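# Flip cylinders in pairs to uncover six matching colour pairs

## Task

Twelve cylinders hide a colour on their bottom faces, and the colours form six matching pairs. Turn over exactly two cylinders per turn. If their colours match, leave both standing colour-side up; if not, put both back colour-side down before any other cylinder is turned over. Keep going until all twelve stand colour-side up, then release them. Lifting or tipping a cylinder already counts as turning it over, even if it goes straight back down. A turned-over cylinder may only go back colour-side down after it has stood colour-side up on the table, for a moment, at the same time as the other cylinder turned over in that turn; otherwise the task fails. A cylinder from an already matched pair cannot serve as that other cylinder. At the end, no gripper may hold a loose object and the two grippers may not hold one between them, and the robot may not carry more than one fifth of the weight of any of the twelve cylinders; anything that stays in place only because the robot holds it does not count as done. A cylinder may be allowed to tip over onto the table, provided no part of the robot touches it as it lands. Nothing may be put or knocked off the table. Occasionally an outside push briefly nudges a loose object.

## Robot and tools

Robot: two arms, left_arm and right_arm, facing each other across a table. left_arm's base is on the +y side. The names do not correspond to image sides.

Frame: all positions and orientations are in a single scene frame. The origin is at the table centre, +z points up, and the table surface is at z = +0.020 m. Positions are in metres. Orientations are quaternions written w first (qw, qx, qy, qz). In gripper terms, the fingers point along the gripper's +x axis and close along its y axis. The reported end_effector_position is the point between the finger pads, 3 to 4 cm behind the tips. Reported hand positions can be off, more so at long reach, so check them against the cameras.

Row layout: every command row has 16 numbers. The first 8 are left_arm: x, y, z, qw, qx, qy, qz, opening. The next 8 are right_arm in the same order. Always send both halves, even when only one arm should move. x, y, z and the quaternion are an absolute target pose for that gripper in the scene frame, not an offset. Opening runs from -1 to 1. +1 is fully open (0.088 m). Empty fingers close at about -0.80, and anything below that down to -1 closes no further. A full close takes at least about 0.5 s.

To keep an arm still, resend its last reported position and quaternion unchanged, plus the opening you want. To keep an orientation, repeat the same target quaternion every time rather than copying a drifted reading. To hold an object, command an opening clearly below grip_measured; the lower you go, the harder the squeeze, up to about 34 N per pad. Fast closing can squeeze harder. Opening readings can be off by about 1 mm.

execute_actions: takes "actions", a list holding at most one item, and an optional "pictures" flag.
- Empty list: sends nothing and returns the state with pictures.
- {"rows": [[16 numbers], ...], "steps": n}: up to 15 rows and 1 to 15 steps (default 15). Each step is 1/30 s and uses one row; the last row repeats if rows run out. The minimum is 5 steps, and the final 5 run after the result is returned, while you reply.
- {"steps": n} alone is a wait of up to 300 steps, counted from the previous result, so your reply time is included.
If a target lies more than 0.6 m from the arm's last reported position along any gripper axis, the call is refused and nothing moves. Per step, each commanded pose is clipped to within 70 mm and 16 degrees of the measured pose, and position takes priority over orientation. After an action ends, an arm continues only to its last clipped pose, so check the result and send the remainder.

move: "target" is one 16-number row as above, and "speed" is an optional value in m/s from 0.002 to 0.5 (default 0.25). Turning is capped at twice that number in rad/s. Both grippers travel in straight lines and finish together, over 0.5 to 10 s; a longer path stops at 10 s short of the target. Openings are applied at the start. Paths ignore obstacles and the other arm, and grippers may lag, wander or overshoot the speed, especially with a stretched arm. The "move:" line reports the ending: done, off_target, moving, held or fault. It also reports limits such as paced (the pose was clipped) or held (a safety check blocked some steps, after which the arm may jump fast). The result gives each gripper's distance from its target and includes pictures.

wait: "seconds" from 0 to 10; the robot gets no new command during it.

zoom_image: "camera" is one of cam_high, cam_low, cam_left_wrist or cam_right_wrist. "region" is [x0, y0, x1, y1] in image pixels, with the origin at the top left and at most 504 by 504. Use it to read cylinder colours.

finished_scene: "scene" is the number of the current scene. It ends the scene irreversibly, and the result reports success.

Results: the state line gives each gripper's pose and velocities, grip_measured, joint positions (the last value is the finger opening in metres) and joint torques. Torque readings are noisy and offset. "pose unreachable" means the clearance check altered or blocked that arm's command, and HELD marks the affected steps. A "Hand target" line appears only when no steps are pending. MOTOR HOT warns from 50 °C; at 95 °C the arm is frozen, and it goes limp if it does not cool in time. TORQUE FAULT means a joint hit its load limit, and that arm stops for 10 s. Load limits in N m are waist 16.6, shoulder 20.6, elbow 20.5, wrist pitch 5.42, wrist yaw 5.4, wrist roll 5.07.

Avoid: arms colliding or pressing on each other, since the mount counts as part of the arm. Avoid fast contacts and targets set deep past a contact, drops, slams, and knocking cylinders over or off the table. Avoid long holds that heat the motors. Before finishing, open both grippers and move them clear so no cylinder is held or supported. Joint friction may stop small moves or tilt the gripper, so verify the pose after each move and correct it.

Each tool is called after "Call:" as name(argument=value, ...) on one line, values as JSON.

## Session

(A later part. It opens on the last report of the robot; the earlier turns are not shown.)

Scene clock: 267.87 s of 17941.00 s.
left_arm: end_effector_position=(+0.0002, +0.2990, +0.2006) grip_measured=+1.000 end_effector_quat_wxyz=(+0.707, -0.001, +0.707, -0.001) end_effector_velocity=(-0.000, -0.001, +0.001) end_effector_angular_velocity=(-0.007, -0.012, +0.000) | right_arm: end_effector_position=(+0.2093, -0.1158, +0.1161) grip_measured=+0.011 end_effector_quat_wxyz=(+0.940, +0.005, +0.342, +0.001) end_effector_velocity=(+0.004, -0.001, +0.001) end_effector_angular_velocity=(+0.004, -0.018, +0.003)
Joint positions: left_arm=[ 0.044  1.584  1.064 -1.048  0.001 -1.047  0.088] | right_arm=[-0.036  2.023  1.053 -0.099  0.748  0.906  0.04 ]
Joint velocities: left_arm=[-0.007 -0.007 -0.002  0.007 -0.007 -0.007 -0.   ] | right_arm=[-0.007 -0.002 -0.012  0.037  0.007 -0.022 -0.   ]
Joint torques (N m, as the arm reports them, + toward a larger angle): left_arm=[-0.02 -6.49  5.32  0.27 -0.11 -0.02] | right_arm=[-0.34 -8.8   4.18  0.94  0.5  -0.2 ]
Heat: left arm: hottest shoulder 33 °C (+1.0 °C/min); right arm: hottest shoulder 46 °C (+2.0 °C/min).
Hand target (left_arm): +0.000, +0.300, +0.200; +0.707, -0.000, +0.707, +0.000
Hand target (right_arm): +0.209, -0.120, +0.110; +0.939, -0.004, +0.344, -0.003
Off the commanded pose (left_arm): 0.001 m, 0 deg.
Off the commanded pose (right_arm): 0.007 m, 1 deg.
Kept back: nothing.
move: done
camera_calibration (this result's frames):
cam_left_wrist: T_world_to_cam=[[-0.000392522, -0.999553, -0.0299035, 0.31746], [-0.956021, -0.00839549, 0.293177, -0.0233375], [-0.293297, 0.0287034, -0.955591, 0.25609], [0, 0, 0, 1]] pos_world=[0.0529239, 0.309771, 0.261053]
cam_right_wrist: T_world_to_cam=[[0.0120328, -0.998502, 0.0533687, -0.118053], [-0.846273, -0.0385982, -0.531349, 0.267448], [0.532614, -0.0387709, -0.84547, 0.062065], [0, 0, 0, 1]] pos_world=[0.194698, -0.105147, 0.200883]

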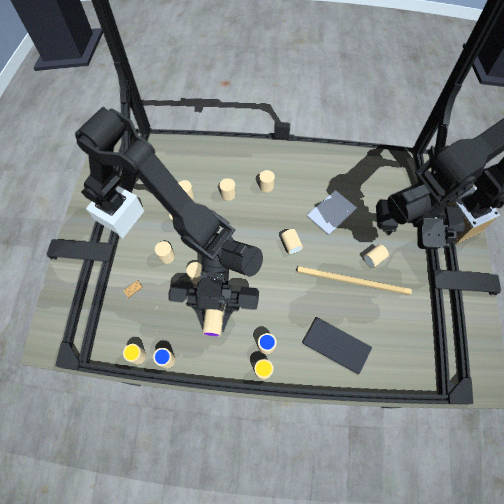

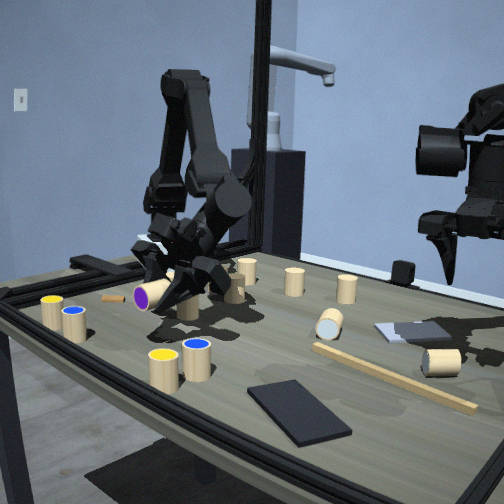

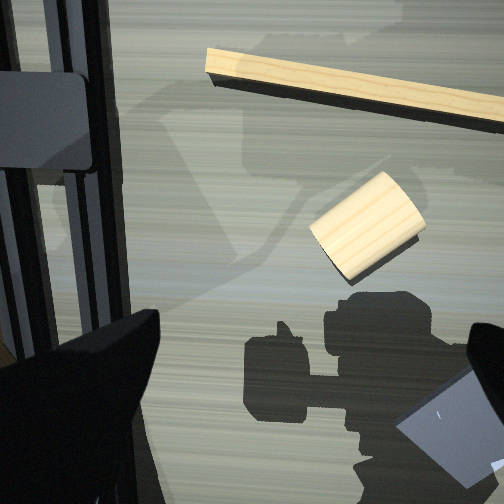

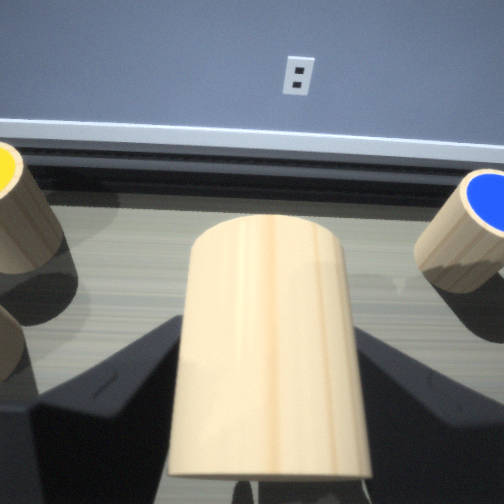

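Call:
move(target=[0,0.3,0.2,0.707,0,0.707,0,1,0.21,-0.12,0.046,0.94,0,0.342,0,-0.3], speed=0.1)

Call:
move(target=[0,0.3,0.2,0.707,0,0.707,0,1,0.21,-0.12,0.046,0.94,0,0.342,0,0.7])

Call:
move(target=[0,0.3,0.2,0.707,0,0.707,0,1,0.235,-0.12,0.07,0.643,0,0.766,0,0.7], speed=0.35)

Call:
move(target=[0,0.3,0.2,0.707,0,0.707,0,1,0.24,-0.118,0.05,0.574,0,0.819,0,0.7], speed=0.15)

Call:
move(target=[0,0.3,0.2,0.707,0,0.707,0,1,0.24,-0.118,0.05,0.574,0,0.819,0,-0.3])

Call:
move(target=[0,0.3,0.2,0.707,0,0.707,0,1,0.2,-0.1,0.115,0.819,0,0.574,0,-0.3], speed=0.35)

Call:
move(target=[0,0.3,0.2,0.707,0,0.707,0,1,0.175,0.008,0.09,0.985,0,0.174,0,-0.3])

Call:
move(target=[0,0.3,0.2,0.707,0,0.707,0,1,0.18,0.008,0.057,0.985,0,0.174,0,-0.3], speed=0.08)

Scene clock: 270.53 s of 17941.00 s.
left_arm: end_effector_position=(+0.0002, +0.2990, +0.2006) grip_measured=+1.000 end_effector_quat_wxyz=(+0.707, -0.001, +0.707, -0.001) end_effector_velocity=(+0.000, +0.003, +0.000) end_effector_angular_velocity=(+0.010, -0.003, +0.010) | right_arm: end_effector_position=(+0.2102, -0.1171, +0.0526) grip_measured=+0.011 end_effector_quat_wxyz=(+0.941, +0.008, +0.339, +0.002) end_effector_velocity=(+0.000, -0.000, -0.002) end_effector_angular_velocity=(-0.012, +0.004, +0.015)
Joint positions: left_arm=[ 0.044  1.584  1.064 -1.048  0.001 -1.047  0.088] | right_arm=[-0.039  2.209  1.004  0.15   0.749  0.898  0.04 ]
Joint velocities: left_arm=[ 0.002 -0.002 -0.002 -0.007 -0.007 -0.007 -0.   ] | right_arm=[-0.002  0.002 -0.002  0.007 -0.007 -0.022 -0.   ]
Joint torques (N m, as the arm reports them, + toward a larger angle): left_arm=[ 0.02 -6.5   5.06  0.28 -0.1   0.  ] | right_arm=[-0.32 -8.91  3.55  0.94  0.36 -0.21]
Heat: left arm: hottest shoulder 33 °C (+1.0 °C/min); right arm: hottest shoulder 46 °C (+1.0 °C/min).
Hand target (left_arm): +0.000, +0.300, +0.200; +0.707, -0.000, +0.707, -0.000
Hand target (right_arm): +0.210, -0.121, +0.047; +0.940, +0.000, +0.342, -0.000
Off the commanded pose (left_arm): 0.001 m, 0 deg.
Off the commanded pose (right_arm): 0.007 m, 1 deg.
Kept back: nothing.
move: done
camera_calibration (this result's frames):
cam_left_wrist: T_world_to_cam=[[-0.000392522, -0.999553, -0.0299035, 0.31746], [-0.956021, -0.00839549, 0.293177, -0.0233375], [-0.293297, 0.0287034, -0.955591, 0.25609], [0, 0, 0, 1]] pos_world=[0.0529239, 0.309771, 0.261053]
cam_right_wrist: T_world_to_cam=[[0.0131508, -0.998773, 0.0477452, -0.115907], [-0.842617, -0.0367776, -0.537256, 0.234169], [0.538352, -0.0331656, -0.842067, 0.007202], [0, 0, 0, 1]] pos_world=[0.194962, -0.106913, 0.137407]

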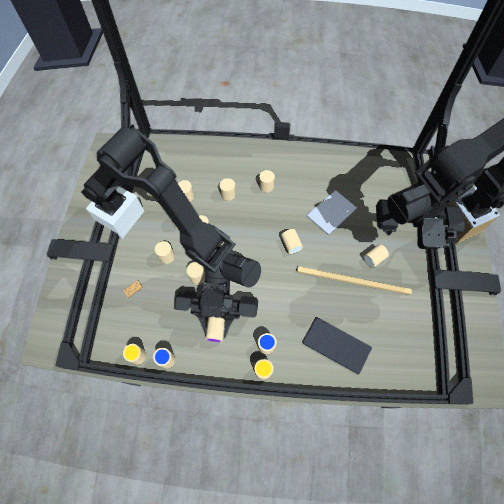

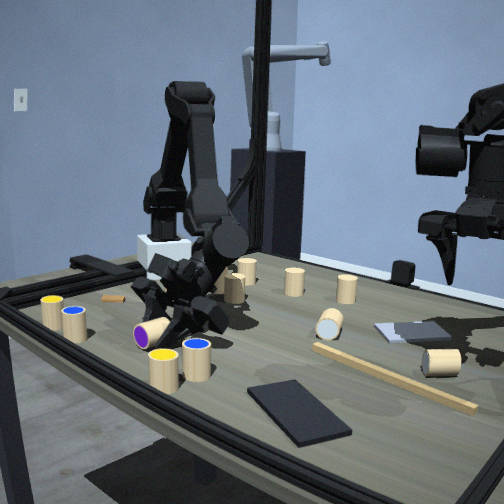

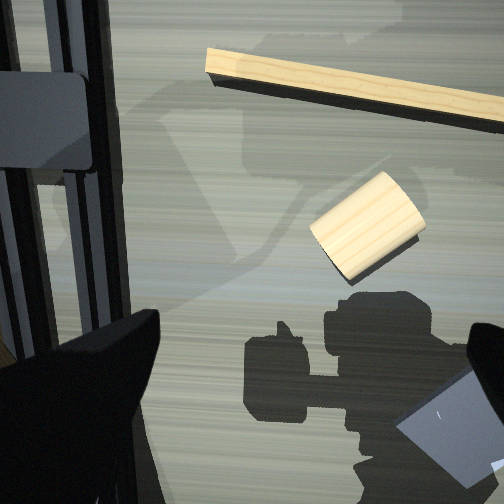

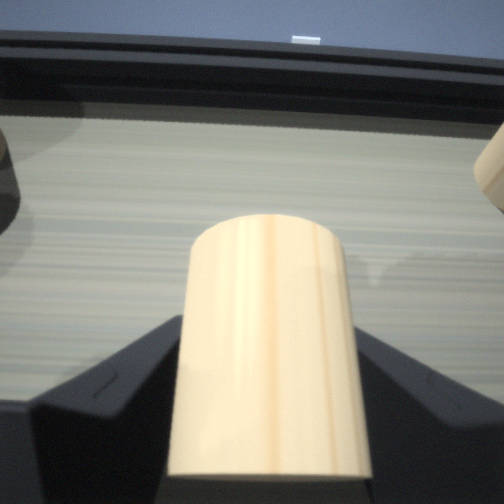

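Scene clock: 271.27 s of 17941.00 s.
left_arm: end_effector_position=(+0.0002, +0.2990, +0.2006) grip_measured=+1.000 end_effector_quat_wxyz=(+0.707, -0.001, +0.707, -0.001) end_effector_velocity=(-0.001, +0.000, +0.001) end_effector_angular_velocity=(+0.006, -0.005, +0.000) | right_arm: end_effector_position=(+0.2102, -0.1172, +0.0518) grip_measured=+0.698 end_effector_quat_wxyz=(+0.941, +0.008, +0.339, +0.002) end_effector_velocity=(-0.001, -0.002, -0.003) end_effector_angular_velocity=(-0.025, +0.011, +0.015)
Joint positions: left_arm=[ 0.044  1.584  1.064 -1.048  0.001 -1.047  0.088] | right_arm=[-0.039  2.212  1.004  0.152  0.748  0.898  0.073]
Joint velocities: left_arm=[-0.007 -0.002  0.002 -0.007 -0.007 -0.007 -0.   ] | right_arm=[-0.002  0.002 -0.002 -0.007 -0.007 -0.022  0.001]
Joint torques (N m, as the arm reports them, + toward a larger angle): left_arm=[-0.09 -6.66  5.09  0.23 -0.13  0.01] | right_arm=[-0.3  -8.79  3.92  0.91  0.35 -0.21]
Heat: left arm: hottest shoulder 33 °C (+1.0 °C/min); right arm: hottest shoulder 46 °C (+1.0 °C/min).
Hand target (left_arm): +0.000, +0.300, +0.200; +0.707, -0.000, +0.707, +0.000
Hand target (right_arm): +0.210, -0.120, +0.046; +0.940, -0.000, +0.342, -0.000
Off the commanded pose (left_arm): 0.001 m, 0 deg.
Off the commanded pose (right_arm): 0.006 m, 1 deg.
Kept back: nothing.
move: done
camera_calibration (this result's frames):
cam_left_wrist: T_world_to_cam=[[-0.000392522, -0.999553, -0.0299035, 0.31746], [-0.956021, -0.00839549, 0.293177, -0.0233375], [-0.293297, 0.0287034, -0.955591, 0.25609], [0, 0, 0, 1]] pos_world=[0.0529239, 0.309771, 0.261053]
cam_right_wrist: T_world_to_cam=[[0.0132228, -0.998749, 0.0482195, -0.116015], [-0.842866, -0.0370778, -0.536845, 0.233752], [0.537961, -0.033544, -0.842302, 0.00647704], [0, 0, 0, 1]] pos_world=[0.195071, -0.106986, 0.136539]

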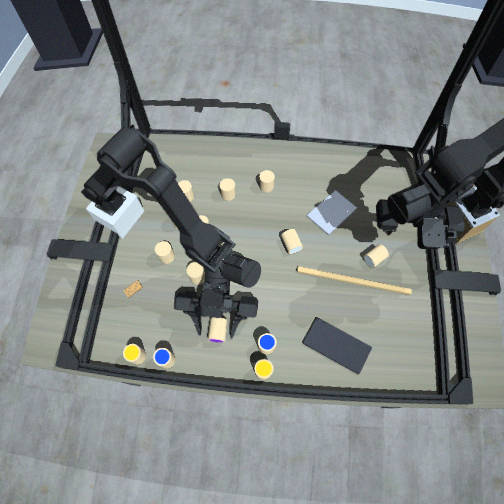

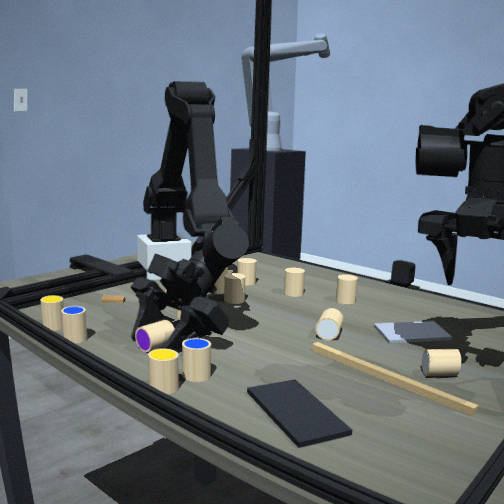

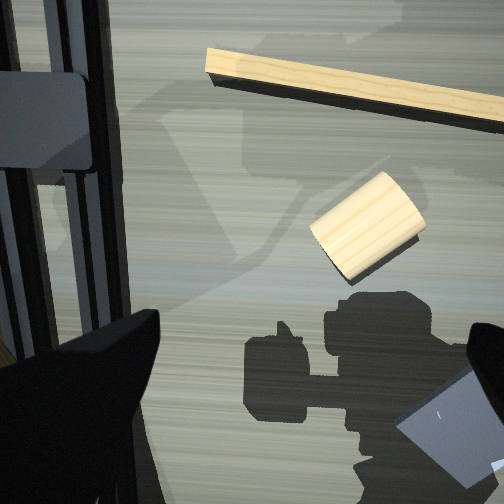

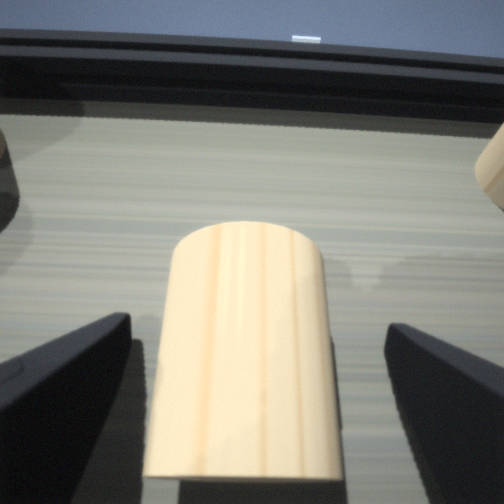

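Scene clock: 273.37 s of 17941.00 s.
left_arm: end_effector_position=(+0.0002, +0.2990, +0.2006) grip_measured=+1.000 end_effector_quat_wxyz=(+0.707, -0.001, +0.707, -0.001) end_effector_velocity=(-0.001, +0.002, +0.001) end_effector_angular_velocity=(+0.006, -0.005, +0.005) | right_arm: end_effector_position=(+0.2344, -0.1184, +0.0746) grip_measured=+0.700 end_effector_quat_wxyz=(+0.646, +0.004, +0.763, +0.006) end_effector_velocity=(-0.004, -0.004, +0.003) end_effector_angular_velocity=(-0.019, +0.031, +0.004)
Joint positions: left_arm=[ 0.044  1.584  1.064 -1.048  0.001 -1.047  0.088] | right_arm=[-0.371  2.441  1.867 -1.106 -0.124  0.754  0.073]
Joint velocities: left_arm=[-0.002 -0.007 -0.002 -0.007 -0.007 -0.007 -0.   ] | right_arm=[-0.002  0.007  0.022 -0.051 -0.007 -0.007 -0.   ]
Joint torques (N m, as the arm reports them, + toward a larger angle): left_arm=[ 0.11 -6.39  4.94  0.3  -0.07  0.06] | right_arm=[ -0.29 -11.07   6.5   -0.29  -0.18  -0.22]
Heat: left arm: hottest shoulder 33 °C (+1.0 °C/min); right arm: hottest shoulder 46 °C (+2.0 °C/min).
Hand target (left_arm): +0.000, +0.300, +0.200; +0.707, -0.000, +0.707, +0.000
Hand target (right_arm): +0.235, -0.119, +0.069; +0.642, +0.001, +0.767, +0.005
Off the commanded pose (left_arm): 0.001 m, 0 deg.
Off the commanded pose (right_arm): 0.005 m, 1 deg.
Kept back: nothing.
move: done
camera_calibration (this result's frames):
cam_left_wrist: T_world_to_cam=[[-0.000392522, -0.999553, -0.0299035, 0.31746], [-0.956021, -0.00839549, 0.293177, -0.0233375], [-0.293297, 0.0287034, -0.955591, 0.25609], [0, 0, 0, 1]] pos_world=[0.0529239, 0.309771, 0.261053]
cam_right_wrist: T_world_to_cam=[[0.0639075, -0.997942, 0.00530956, -0.127176], [-0.88714, -0.0543735, 0.458286, 0.200455], [-0.457054, -0.0339982, -0.888789, 0.249267], [0, 0, 0, 1]] pos_world=[0.299888, -0.107541, 0.130355]

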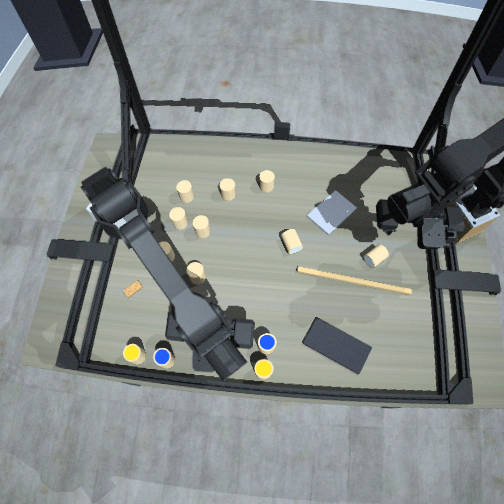

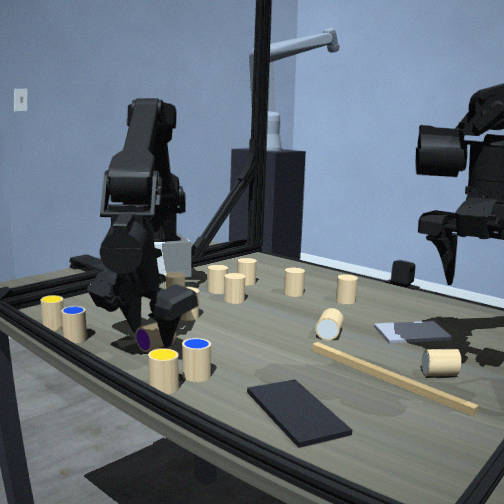

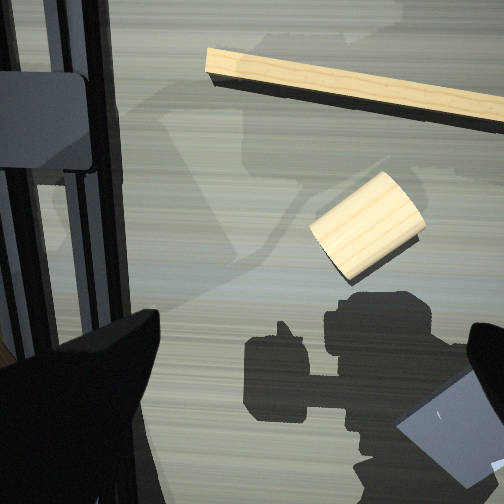

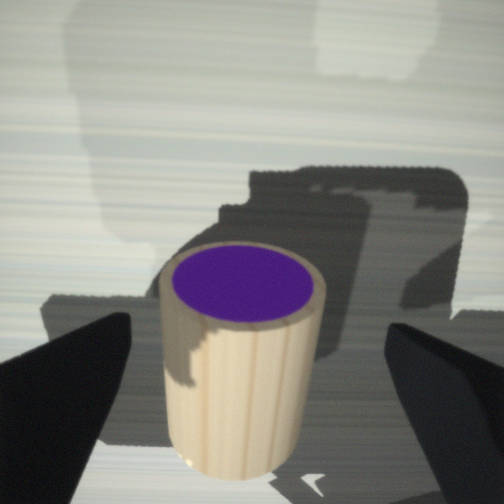

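Scene clock: 274.37 s of 17941.00 s.
left_arm: end_effector_position=(+0.0002, +0.2990, +0.2006) grip_measured=+1.000 end_effector_quat_wxyz=(+0.707, -0.001, +0.707, -0.001) end_effector_velocity=(+0.001, +0.003, -0.001) end_effector_angular_velocity=(+0.022, -0.013, +0.005) | right_arm: end_effector_position=(+0.2401, -0.1171, +0.0606) grip_measured=+0.699 end_effector_quat_wxyz=(+0.579, +0.004, +0.815, +0.004) end_effector_velocity=(+0.001, +0.004, -0.001) end_effector_angular_velocity=(+0.018, +0.019, +0.013)
Joint positions: left_arm=[ 0.044  1.584  1.064 -1.048  0.001 -1.047  0.088] | right_arm=[-0.412  2.623  2.12  -1.316 -0.228  0.694  0.073]
Joint velocities: left_arm=[-0.002  0.002 -0.002 -0.007 -0.022 -0.007 -0.   ] | right_arm=[-0.002  0.027  0.042 -0.022 -0.022 -0.022  0.   ]
Joint torques (N m, as the arm reports them, + toward a larger angle): left_arm=[-0.19 -6.79  5.06  0.31 -0.1   0.06] | right_arm=[ -0.1  -10.49   6.2   -0.02  -0.16  -0.13]
Heat: left arm: hottest shoulder 33 °C (+1.0 °C/min); right arm: hottest shoulder 46 °C (+2.0 °C/min).
Hand target (left_arm): +0.000, +0.300, +0.200; +0.707, -0.000, +0.707, +0.000
Hand target (right_arm): +0.240, -0.118, +0.050; +0.574, +0.001, +0.819, +0.001
Off the commanded pose (left_arm): 0.001 m, 0 deg.
Off the commanded pose (right_arm): 0.011 m, 1 deg.
Kept back: nothing.
move: off_target (right_arm)
camera_calibration (this result's frames):
cam_left_wrist: T_world_to_cam=[[-0.000392522, -0.999553, -0.0299035, 0.31746], [-0.956021, -0.00839549, 0.293177, -0.0233375], [-0.293297, 0.0287034, -0.955591, 0.25609], [0, 0, 0, 1]] pos_world=[0.0529239, 0.309771, 0.261053]
cam_right_wrist: T_world_to_cam=[[0.0630124, -0.998009, -0.00270469, -0.12547], [-0.797014, -0.0519527, 0.601722, 0.18187], [-0.600664, -0.0357603, -0.798701, 0.268332], [0, 0, 0, 1]] pos_world=[0.314037, -0.106176, 0.104543]

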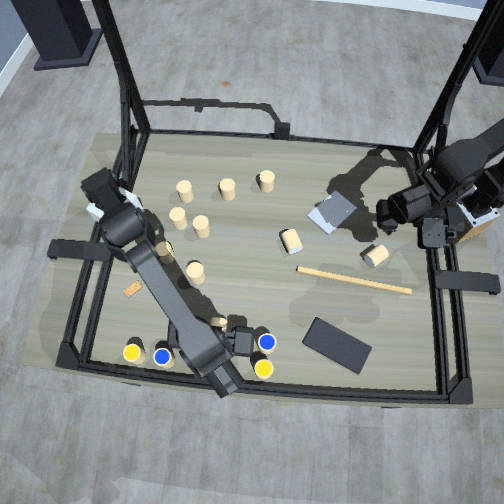

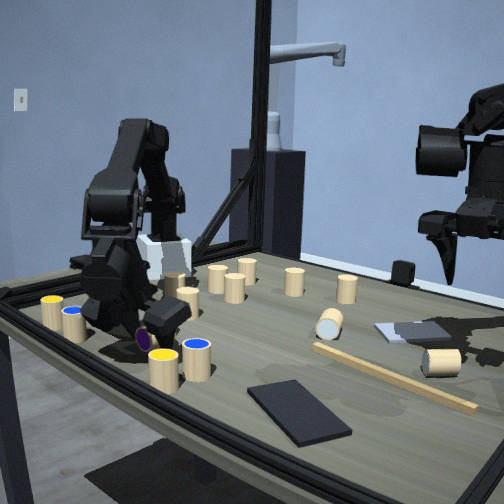

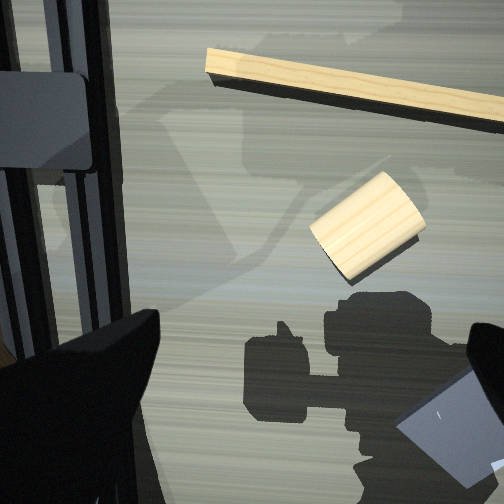

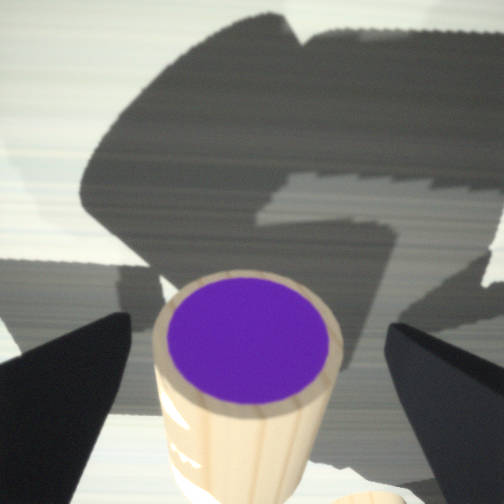

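Scene clock: 275.07 s of 17941.00 s.
left_arm: end_effector_position=(+0.0002, +0.2990, +0.2006) grip_measured=+1.000 end_effector_quat_wxyz=(+0.707, -0.001, +0.707, -0.001) end_effector_velocity=(-0.002, +0.002, -0.001) end_effector_angular_velocity=(+0.007, +0.013, +0.024) | right_arm: end_effector_position=(+0.2400, -0.1169, +0.0604) grip_measured=+0.013 end_effector_quat_wxyz=(+0.577, +0.005, +0.816, +0.004) end_effector_velocity=(+0.002, +0.002, +0.002) end_effector_angular_velocity=(+0.026, +0.005, -0.006)
Joint positions: left_arm=[ 0.044  1.584  1.064 -1.048  0.001 -1.047  0.088] | right_arm=[-0.413  2.627  2.126 -1.321 -0.231  0.694  0.04 ]
Joint velocities: left_arm=[ 0.002  0.002 -0.002 -0.007  0.007 -0.022 -0.   ] | right_arm=[-0.007 -0.002  0.002  0.007 -0.022 -0.007  0.   ]
Joint torques (N m, as the arm reports them, + toward a larger angle): left_arm=[ 0.25 -6.43  5.07  0.29 -0.14  0.04] | right_arm=[ -0.04 -10.65   6.31  -0.04  -0.04  -0.14]
Heat: left arm: hottest shoulder 33 °C (+1.0 °C/min); right arm: hottest shoulder 46 °C (+2.0 °C/min).
Hand target (left_arm): +0.000, +0.300, +0.200; +0.707, -0.000, +0.707, +0.000
Hand target (right_arm): +0.240, -0.118, +0.050; +0.574, -0.000, +0.819, -0.000
Off the commanded pose (left_arm): 0.001 m, 0 deg.
Off the commanded pose (right_arm): 0.010 m, 1 deg.
Kept back: nothing.
move: off_target (right_arm)
camera_calibration (this result's frames):
cam_left_wrist: T_world_to_cam=[[-0.000392522, -0.999553, -0.0299035, 0.31746], [-0.956021, -0.00839549, 0.293177, -0.0233375], [-0.293297, 0.0287034, -0.955591, 0.25609], [0, 0, 0, 1]] pos_world=[0.0529239, 0.309771, 0.261053]
cam_right_wrist: T_world_to_cam=[[0.061391, -0.998109, -0.00323061, -0.12492], [-0.794215, -0.0508099, 0.605509, 0.181153], [-0.604528, -0.034607, -0.795832, 0.269004], [0, 0, 0, 1]] pos_world=[0.314163, -0.10617, 0.103988]

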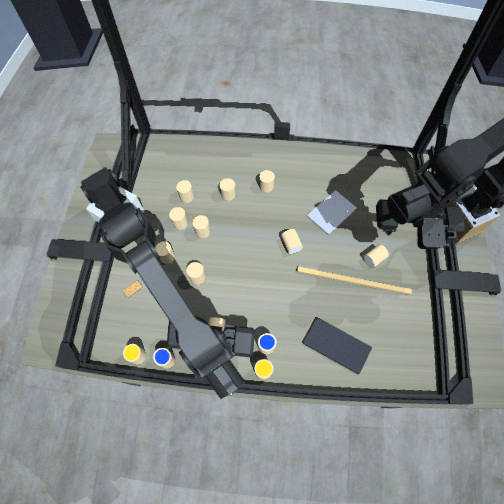

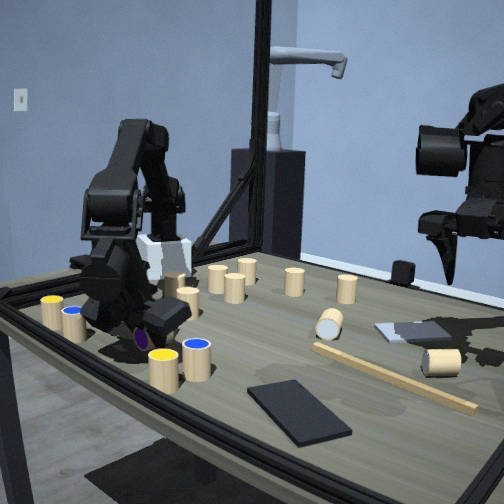

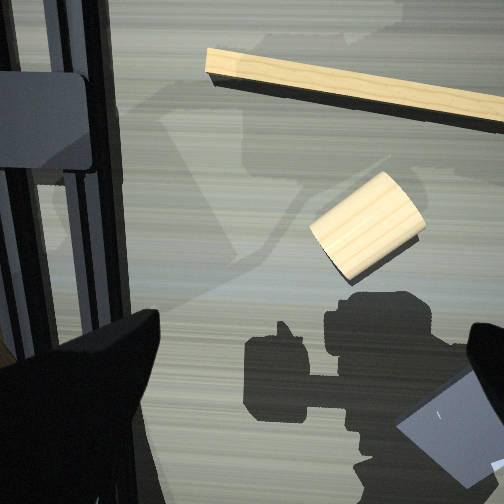

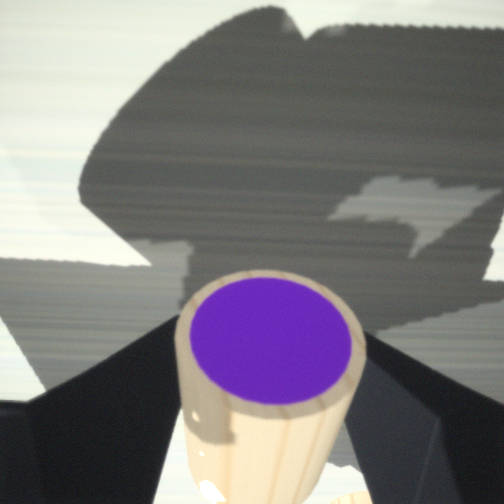

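Scene clock: 276.60 s of 17941.00 s.
left_arm: end_effector_position=(+0.0002, +0.2990, +0.2006) grip_measured=+1.000 end_effector_quat_wxyz=(+0.707, -0.001, +0.707, -0.001) end_effector_velocity=(+0.001, -0.001, +0.001) end_effector_angular_velocity=(-0.007, -0.012, -0.010) | right_arm: end_effector_position=(+0.2016, -0.1003, +0.1109) grip_measured=+0.013 end_effector_quat_wxyz=(+0.817, -0.007, +0.577, -0.004) end_effector_velocity=(-0.002, +0.000, +0.002) end_effector_angular_velocity=(+0.008, +0.002, +0.011)
Joint positions: left_arm=[ 0.044  1.584  1.064 -1.048  0.001 -1.047  0.088] | right_arm=[-0.143  2.13   1.451 -0.711  0.291  0.961  0.04 ]
Joint velocities: left_arm=[-0.002 -0.007 -0.002  0.007 -0.007  0.007 -0.   ] | right_arm=[ 0.002 -0.012 -0.012  0.007 -0.007 -0.007  0.   ]
Joint torques (N m, as the arm reports them, + toward a larger angle): left_arm=[-0.03 -6.19  5.35  0.35 -0.08  0.02] | right_arm=[  0.33 -13.47   4.47   0.54   0.27   0.18]
Heat: left arm: hottest shoulder 33 °C (+1.0 °C/min); right arm: hottest shoulder 46 °C (+2.0 °C/min).
Hand target (left_arm): +0.000, +0.300, +0.200; +0.707, -0.000, +0.707, +0.000
Hand target (right_arm): +0.201, -0.100, +0.115; +0.820, -0.002, +0.573, -0.002
Off the commanded pose (left_arm): 0.001 m, 0 deg.
Off the commanded pose (right_arm): 0.004 m, 1 deg.
Kept back: nothing.
move: done
camera_calibration (this result's frames):
cam_left_wrist: T_world_to_cam=[[-0.000392522, -0.999553, -0.0299035, 0.31746], [-0.956021, -0.00839549, 0.293177, -0.0233375], [-0.293297, 0.0287034, -0.955591, 0.25609], [0, 0, 0, 1]] pos_world=[0.0529239, 0.309771, 0.261053]
cam_right_wrist: T_world_to_cam=[[0.0468069, -0.996953, 0.0623999, -0.110043], [-0.998431, -0.0486149, -0.0277771, 0.232614], [0.030726, -0.0610019, -0.997665, 0.178194], [0, 0, 0, 1]] pos_world=[0.231924, -0.087529, 0.191105]

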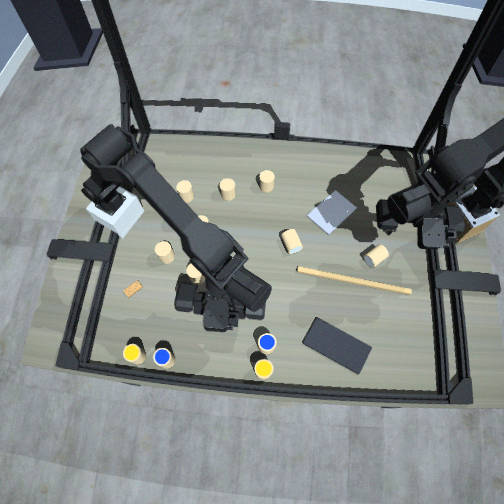

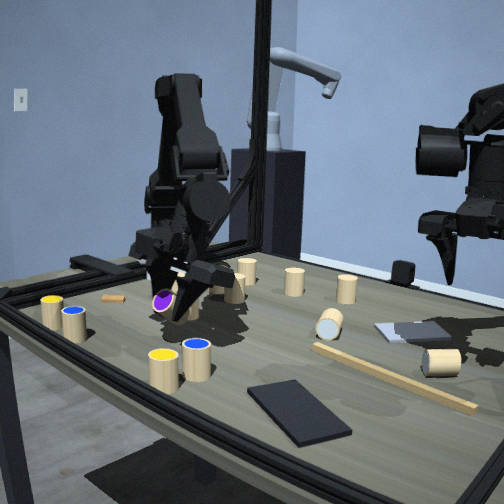

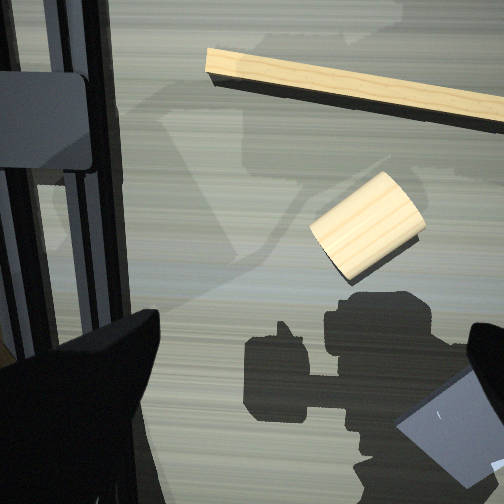

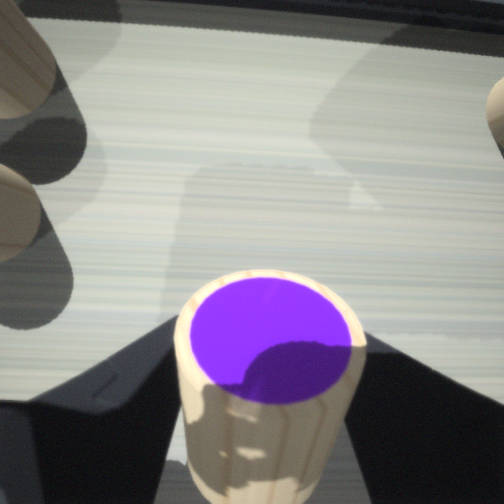

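Scene clock: 278.93 s of 17941.00 s.
left_arm: end_effector_position=(+0.0002, +0.2991, +0.2006) grip_measured=+1.000 end_effector_quat_wxyz=(+0.707, -0.001, +0.707, -0.001) end_effector_velocity=(-0.000, +0.001, +0.001) end_effector_angular_velocity=(+0.006, -0.005, +0.020) | right_arm: end_effector_position=(+0.1759, +0.0063, +0.0941) grip_measured=+0.013 end_effector_quat_wxyz=(+0.985, +0.003, +0.174, -0.004) end_effector_velocity=(+0.001, +0.003, +0.000) end_effector_angular_velocity=(+0.002, +0.001, +0.009)
Joint positions: left_arm=[ 0.044  1.584  1.064 -1.048  0.001 -1.047  0.088] | right_arm=[ 0.208  2.467  1.518 -0.08   1.159  0.993  0.04 ]
Joint velocities: left_arm=[-0.002 -0.002  0.002 -0.007 -0.007 -0.022 -0.   ] | right_arm=[-0.002  0.002  0.002  0.022 -0.007 -0.022 -0.   ]
Joint torques (N m, as the arm reports them, + toward a larger angle): left_arm=[-0.12 -6.38  4.95  0.33 -0.07  0.03] | right_arm=[  0.2  -11.34   6.35   0.85   0.63  -0.2 ]
Heat: left arm: hottest shoulder 33 °C (+1.0 °C/min); right arm: hottest shoulder 46 °C (+3.0 °C/min).
Hand target (left_arm): +0.000, +0.300, +0.200; +0.707, +0.000, +0.707, +0.000
Hand target (right_arm): +0.175, +0.008, +0.090; +0.985, -0.002, +0.172, -0.003
Off the commanded pose (left_arm): 0.001 m, 0 deg.
Off the commanded pose (right_arm): 0.005 m, 1 deg.
Kept back: nothing.
move: done
camera_calibration (this result's frames):
cam_left_wrist: T_world_to_cam=[[-0.000381395, -0.999547, -0.0300942, 0.317525], [-0.956118, -0.00845252, 0.292859, -0.023209], [-0.292981, 0.0288853, -0.955682, 0.256068], [0, 0, 0, 1]] pos_world=[0.0529536, 0.309788, 0.261072]
cam_right_wrist: T_world_to_cam=[[-0.0160257, -0.997985, 0.0614005, 0.00963157], [-0.614851, -0.0385895, -0.787699, 0.215656], [0.78848, -0.0503756, -0.612993, -0.000822382], [0, 0, 0, 1]] pos_world=[0.133399, 0.0178928, 0.168776]

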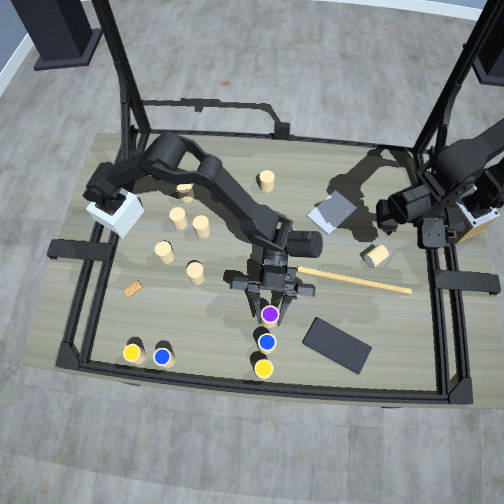

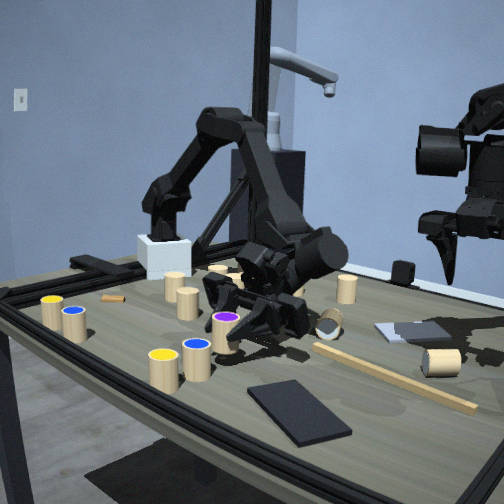

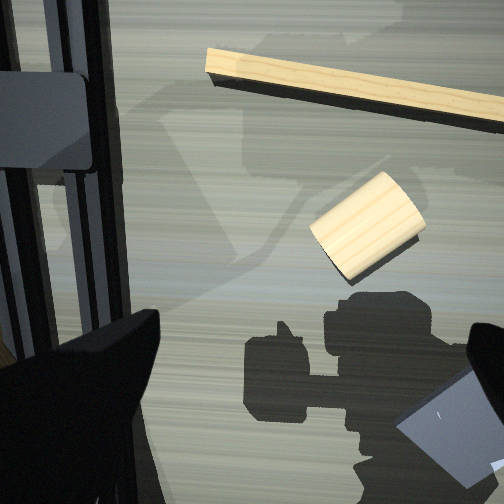

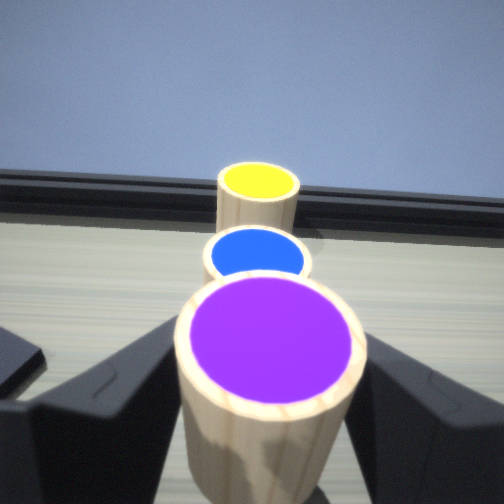

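Scene clock: 279.67 s of 17941.00 s.
left_arm: end_effector_position=(+0.0002, +0.2991, +0.2006) grip_measured=+1.000 end_effector_quat_wxyz=(+0.707, -0.001, +0.707, -0.001) end_effector_velocity=(-0.003, +0.004, +0.001) end_effector_angular_velocity=(+0.018, +0.002, +0.000) | right_arm: end_effector_position=(+0.1787, +0.0084, +0.0671) grip_measured=+0.013 end_effector_quat_wxyz=(+0.985, +0.008, +0.170, -0.000) end_effector_velocity=(+0.004, -0.000, -0.000) end_effector_angular_velocity=(+0.008, -0.010, -0.009)
Joint positions: left_arm=[ 0.044  1.584  1.064 -1.048  0.001 -1.047  0.088] | right_arm=[0.203 2.541 1.518 0.034 1.158 0.965 0.04 ]
Joint velocities: left_arm=[-0.007 -0.007 -0.002 -0.022 -0.007 -0.007 -0.   ] | right_arm=[-0.007  0.007  0.002  0.022  0.007 -0.007 -0.   ]
Joint torques (N m, as the arm reports them, + toward a larger angle): left_arm=[-0.17 -6.34  5.16  0.31 -0.1   0.04] | right_arm=[ -0.26 -10.47   5.87   0.84   0.27  -0.2 ]
Heat: left arm: hottest shoulder 33 °C (+1.0 °C/min); right arm: hottest shoulder 46 °C (+3.0 °C/min).
Hand target (left_arm): +0.000, +0.300, +0.200; +0.707, -0.000, +0.707, +0.000
Hand target (right_arm): +0.180, +0.007, +0.057; +0.985, -0.000, +0.174, +0.000
Off the commanded pose (left_arm): 0.001 m, 0 deg.
Off the commanded pose (right_arm): 0.010 m, 1 deg.
Kept back: nothing.
move: off_target (right_arm)
camera_calibration (this result's frames):
cam_left_wrist: T_world_to_cam=[[-0.000381395, -0.999547, -0.0300942, 0.317525], [-0.956118, -0.00845252, 0.292859, -0.023209], [-0.292981, 0.0288853, -0.955682, 0.256068], [0, 0, 0, 1]] pos_world=[0.0529536, 0.309788, 0.261072]
cam_right_wrist: T_world_to_cam=[[-0.0113126, -0.998708, 0.0495336, 0.0133893], [-0.607851, -0.0324649, -0.793387, 0.19524], [0.79397, -0.0390843, -0.606699, -0.0209356], [0, 0, 0, 1]] pos_world=[0.13545, 0.0188922, 0.141536]

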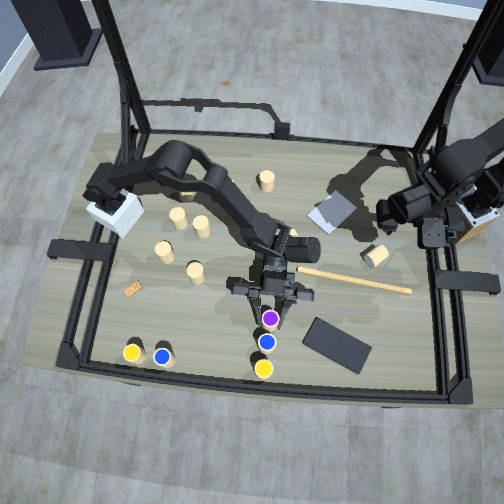

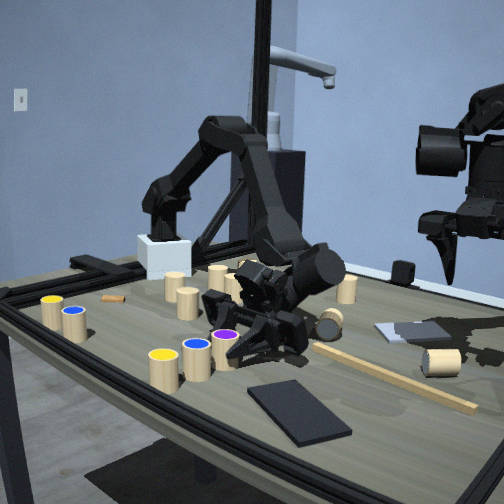

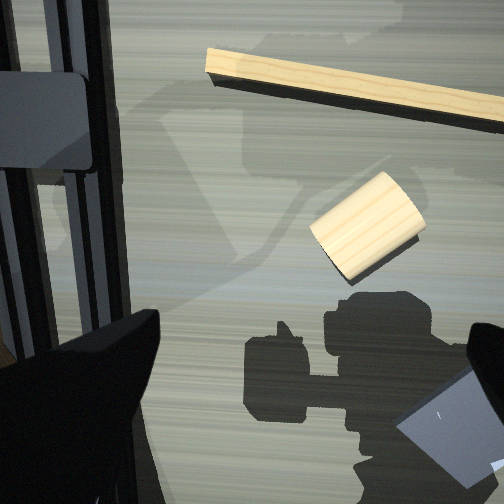

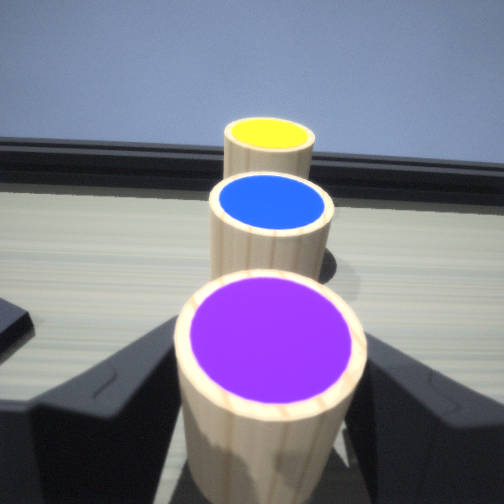

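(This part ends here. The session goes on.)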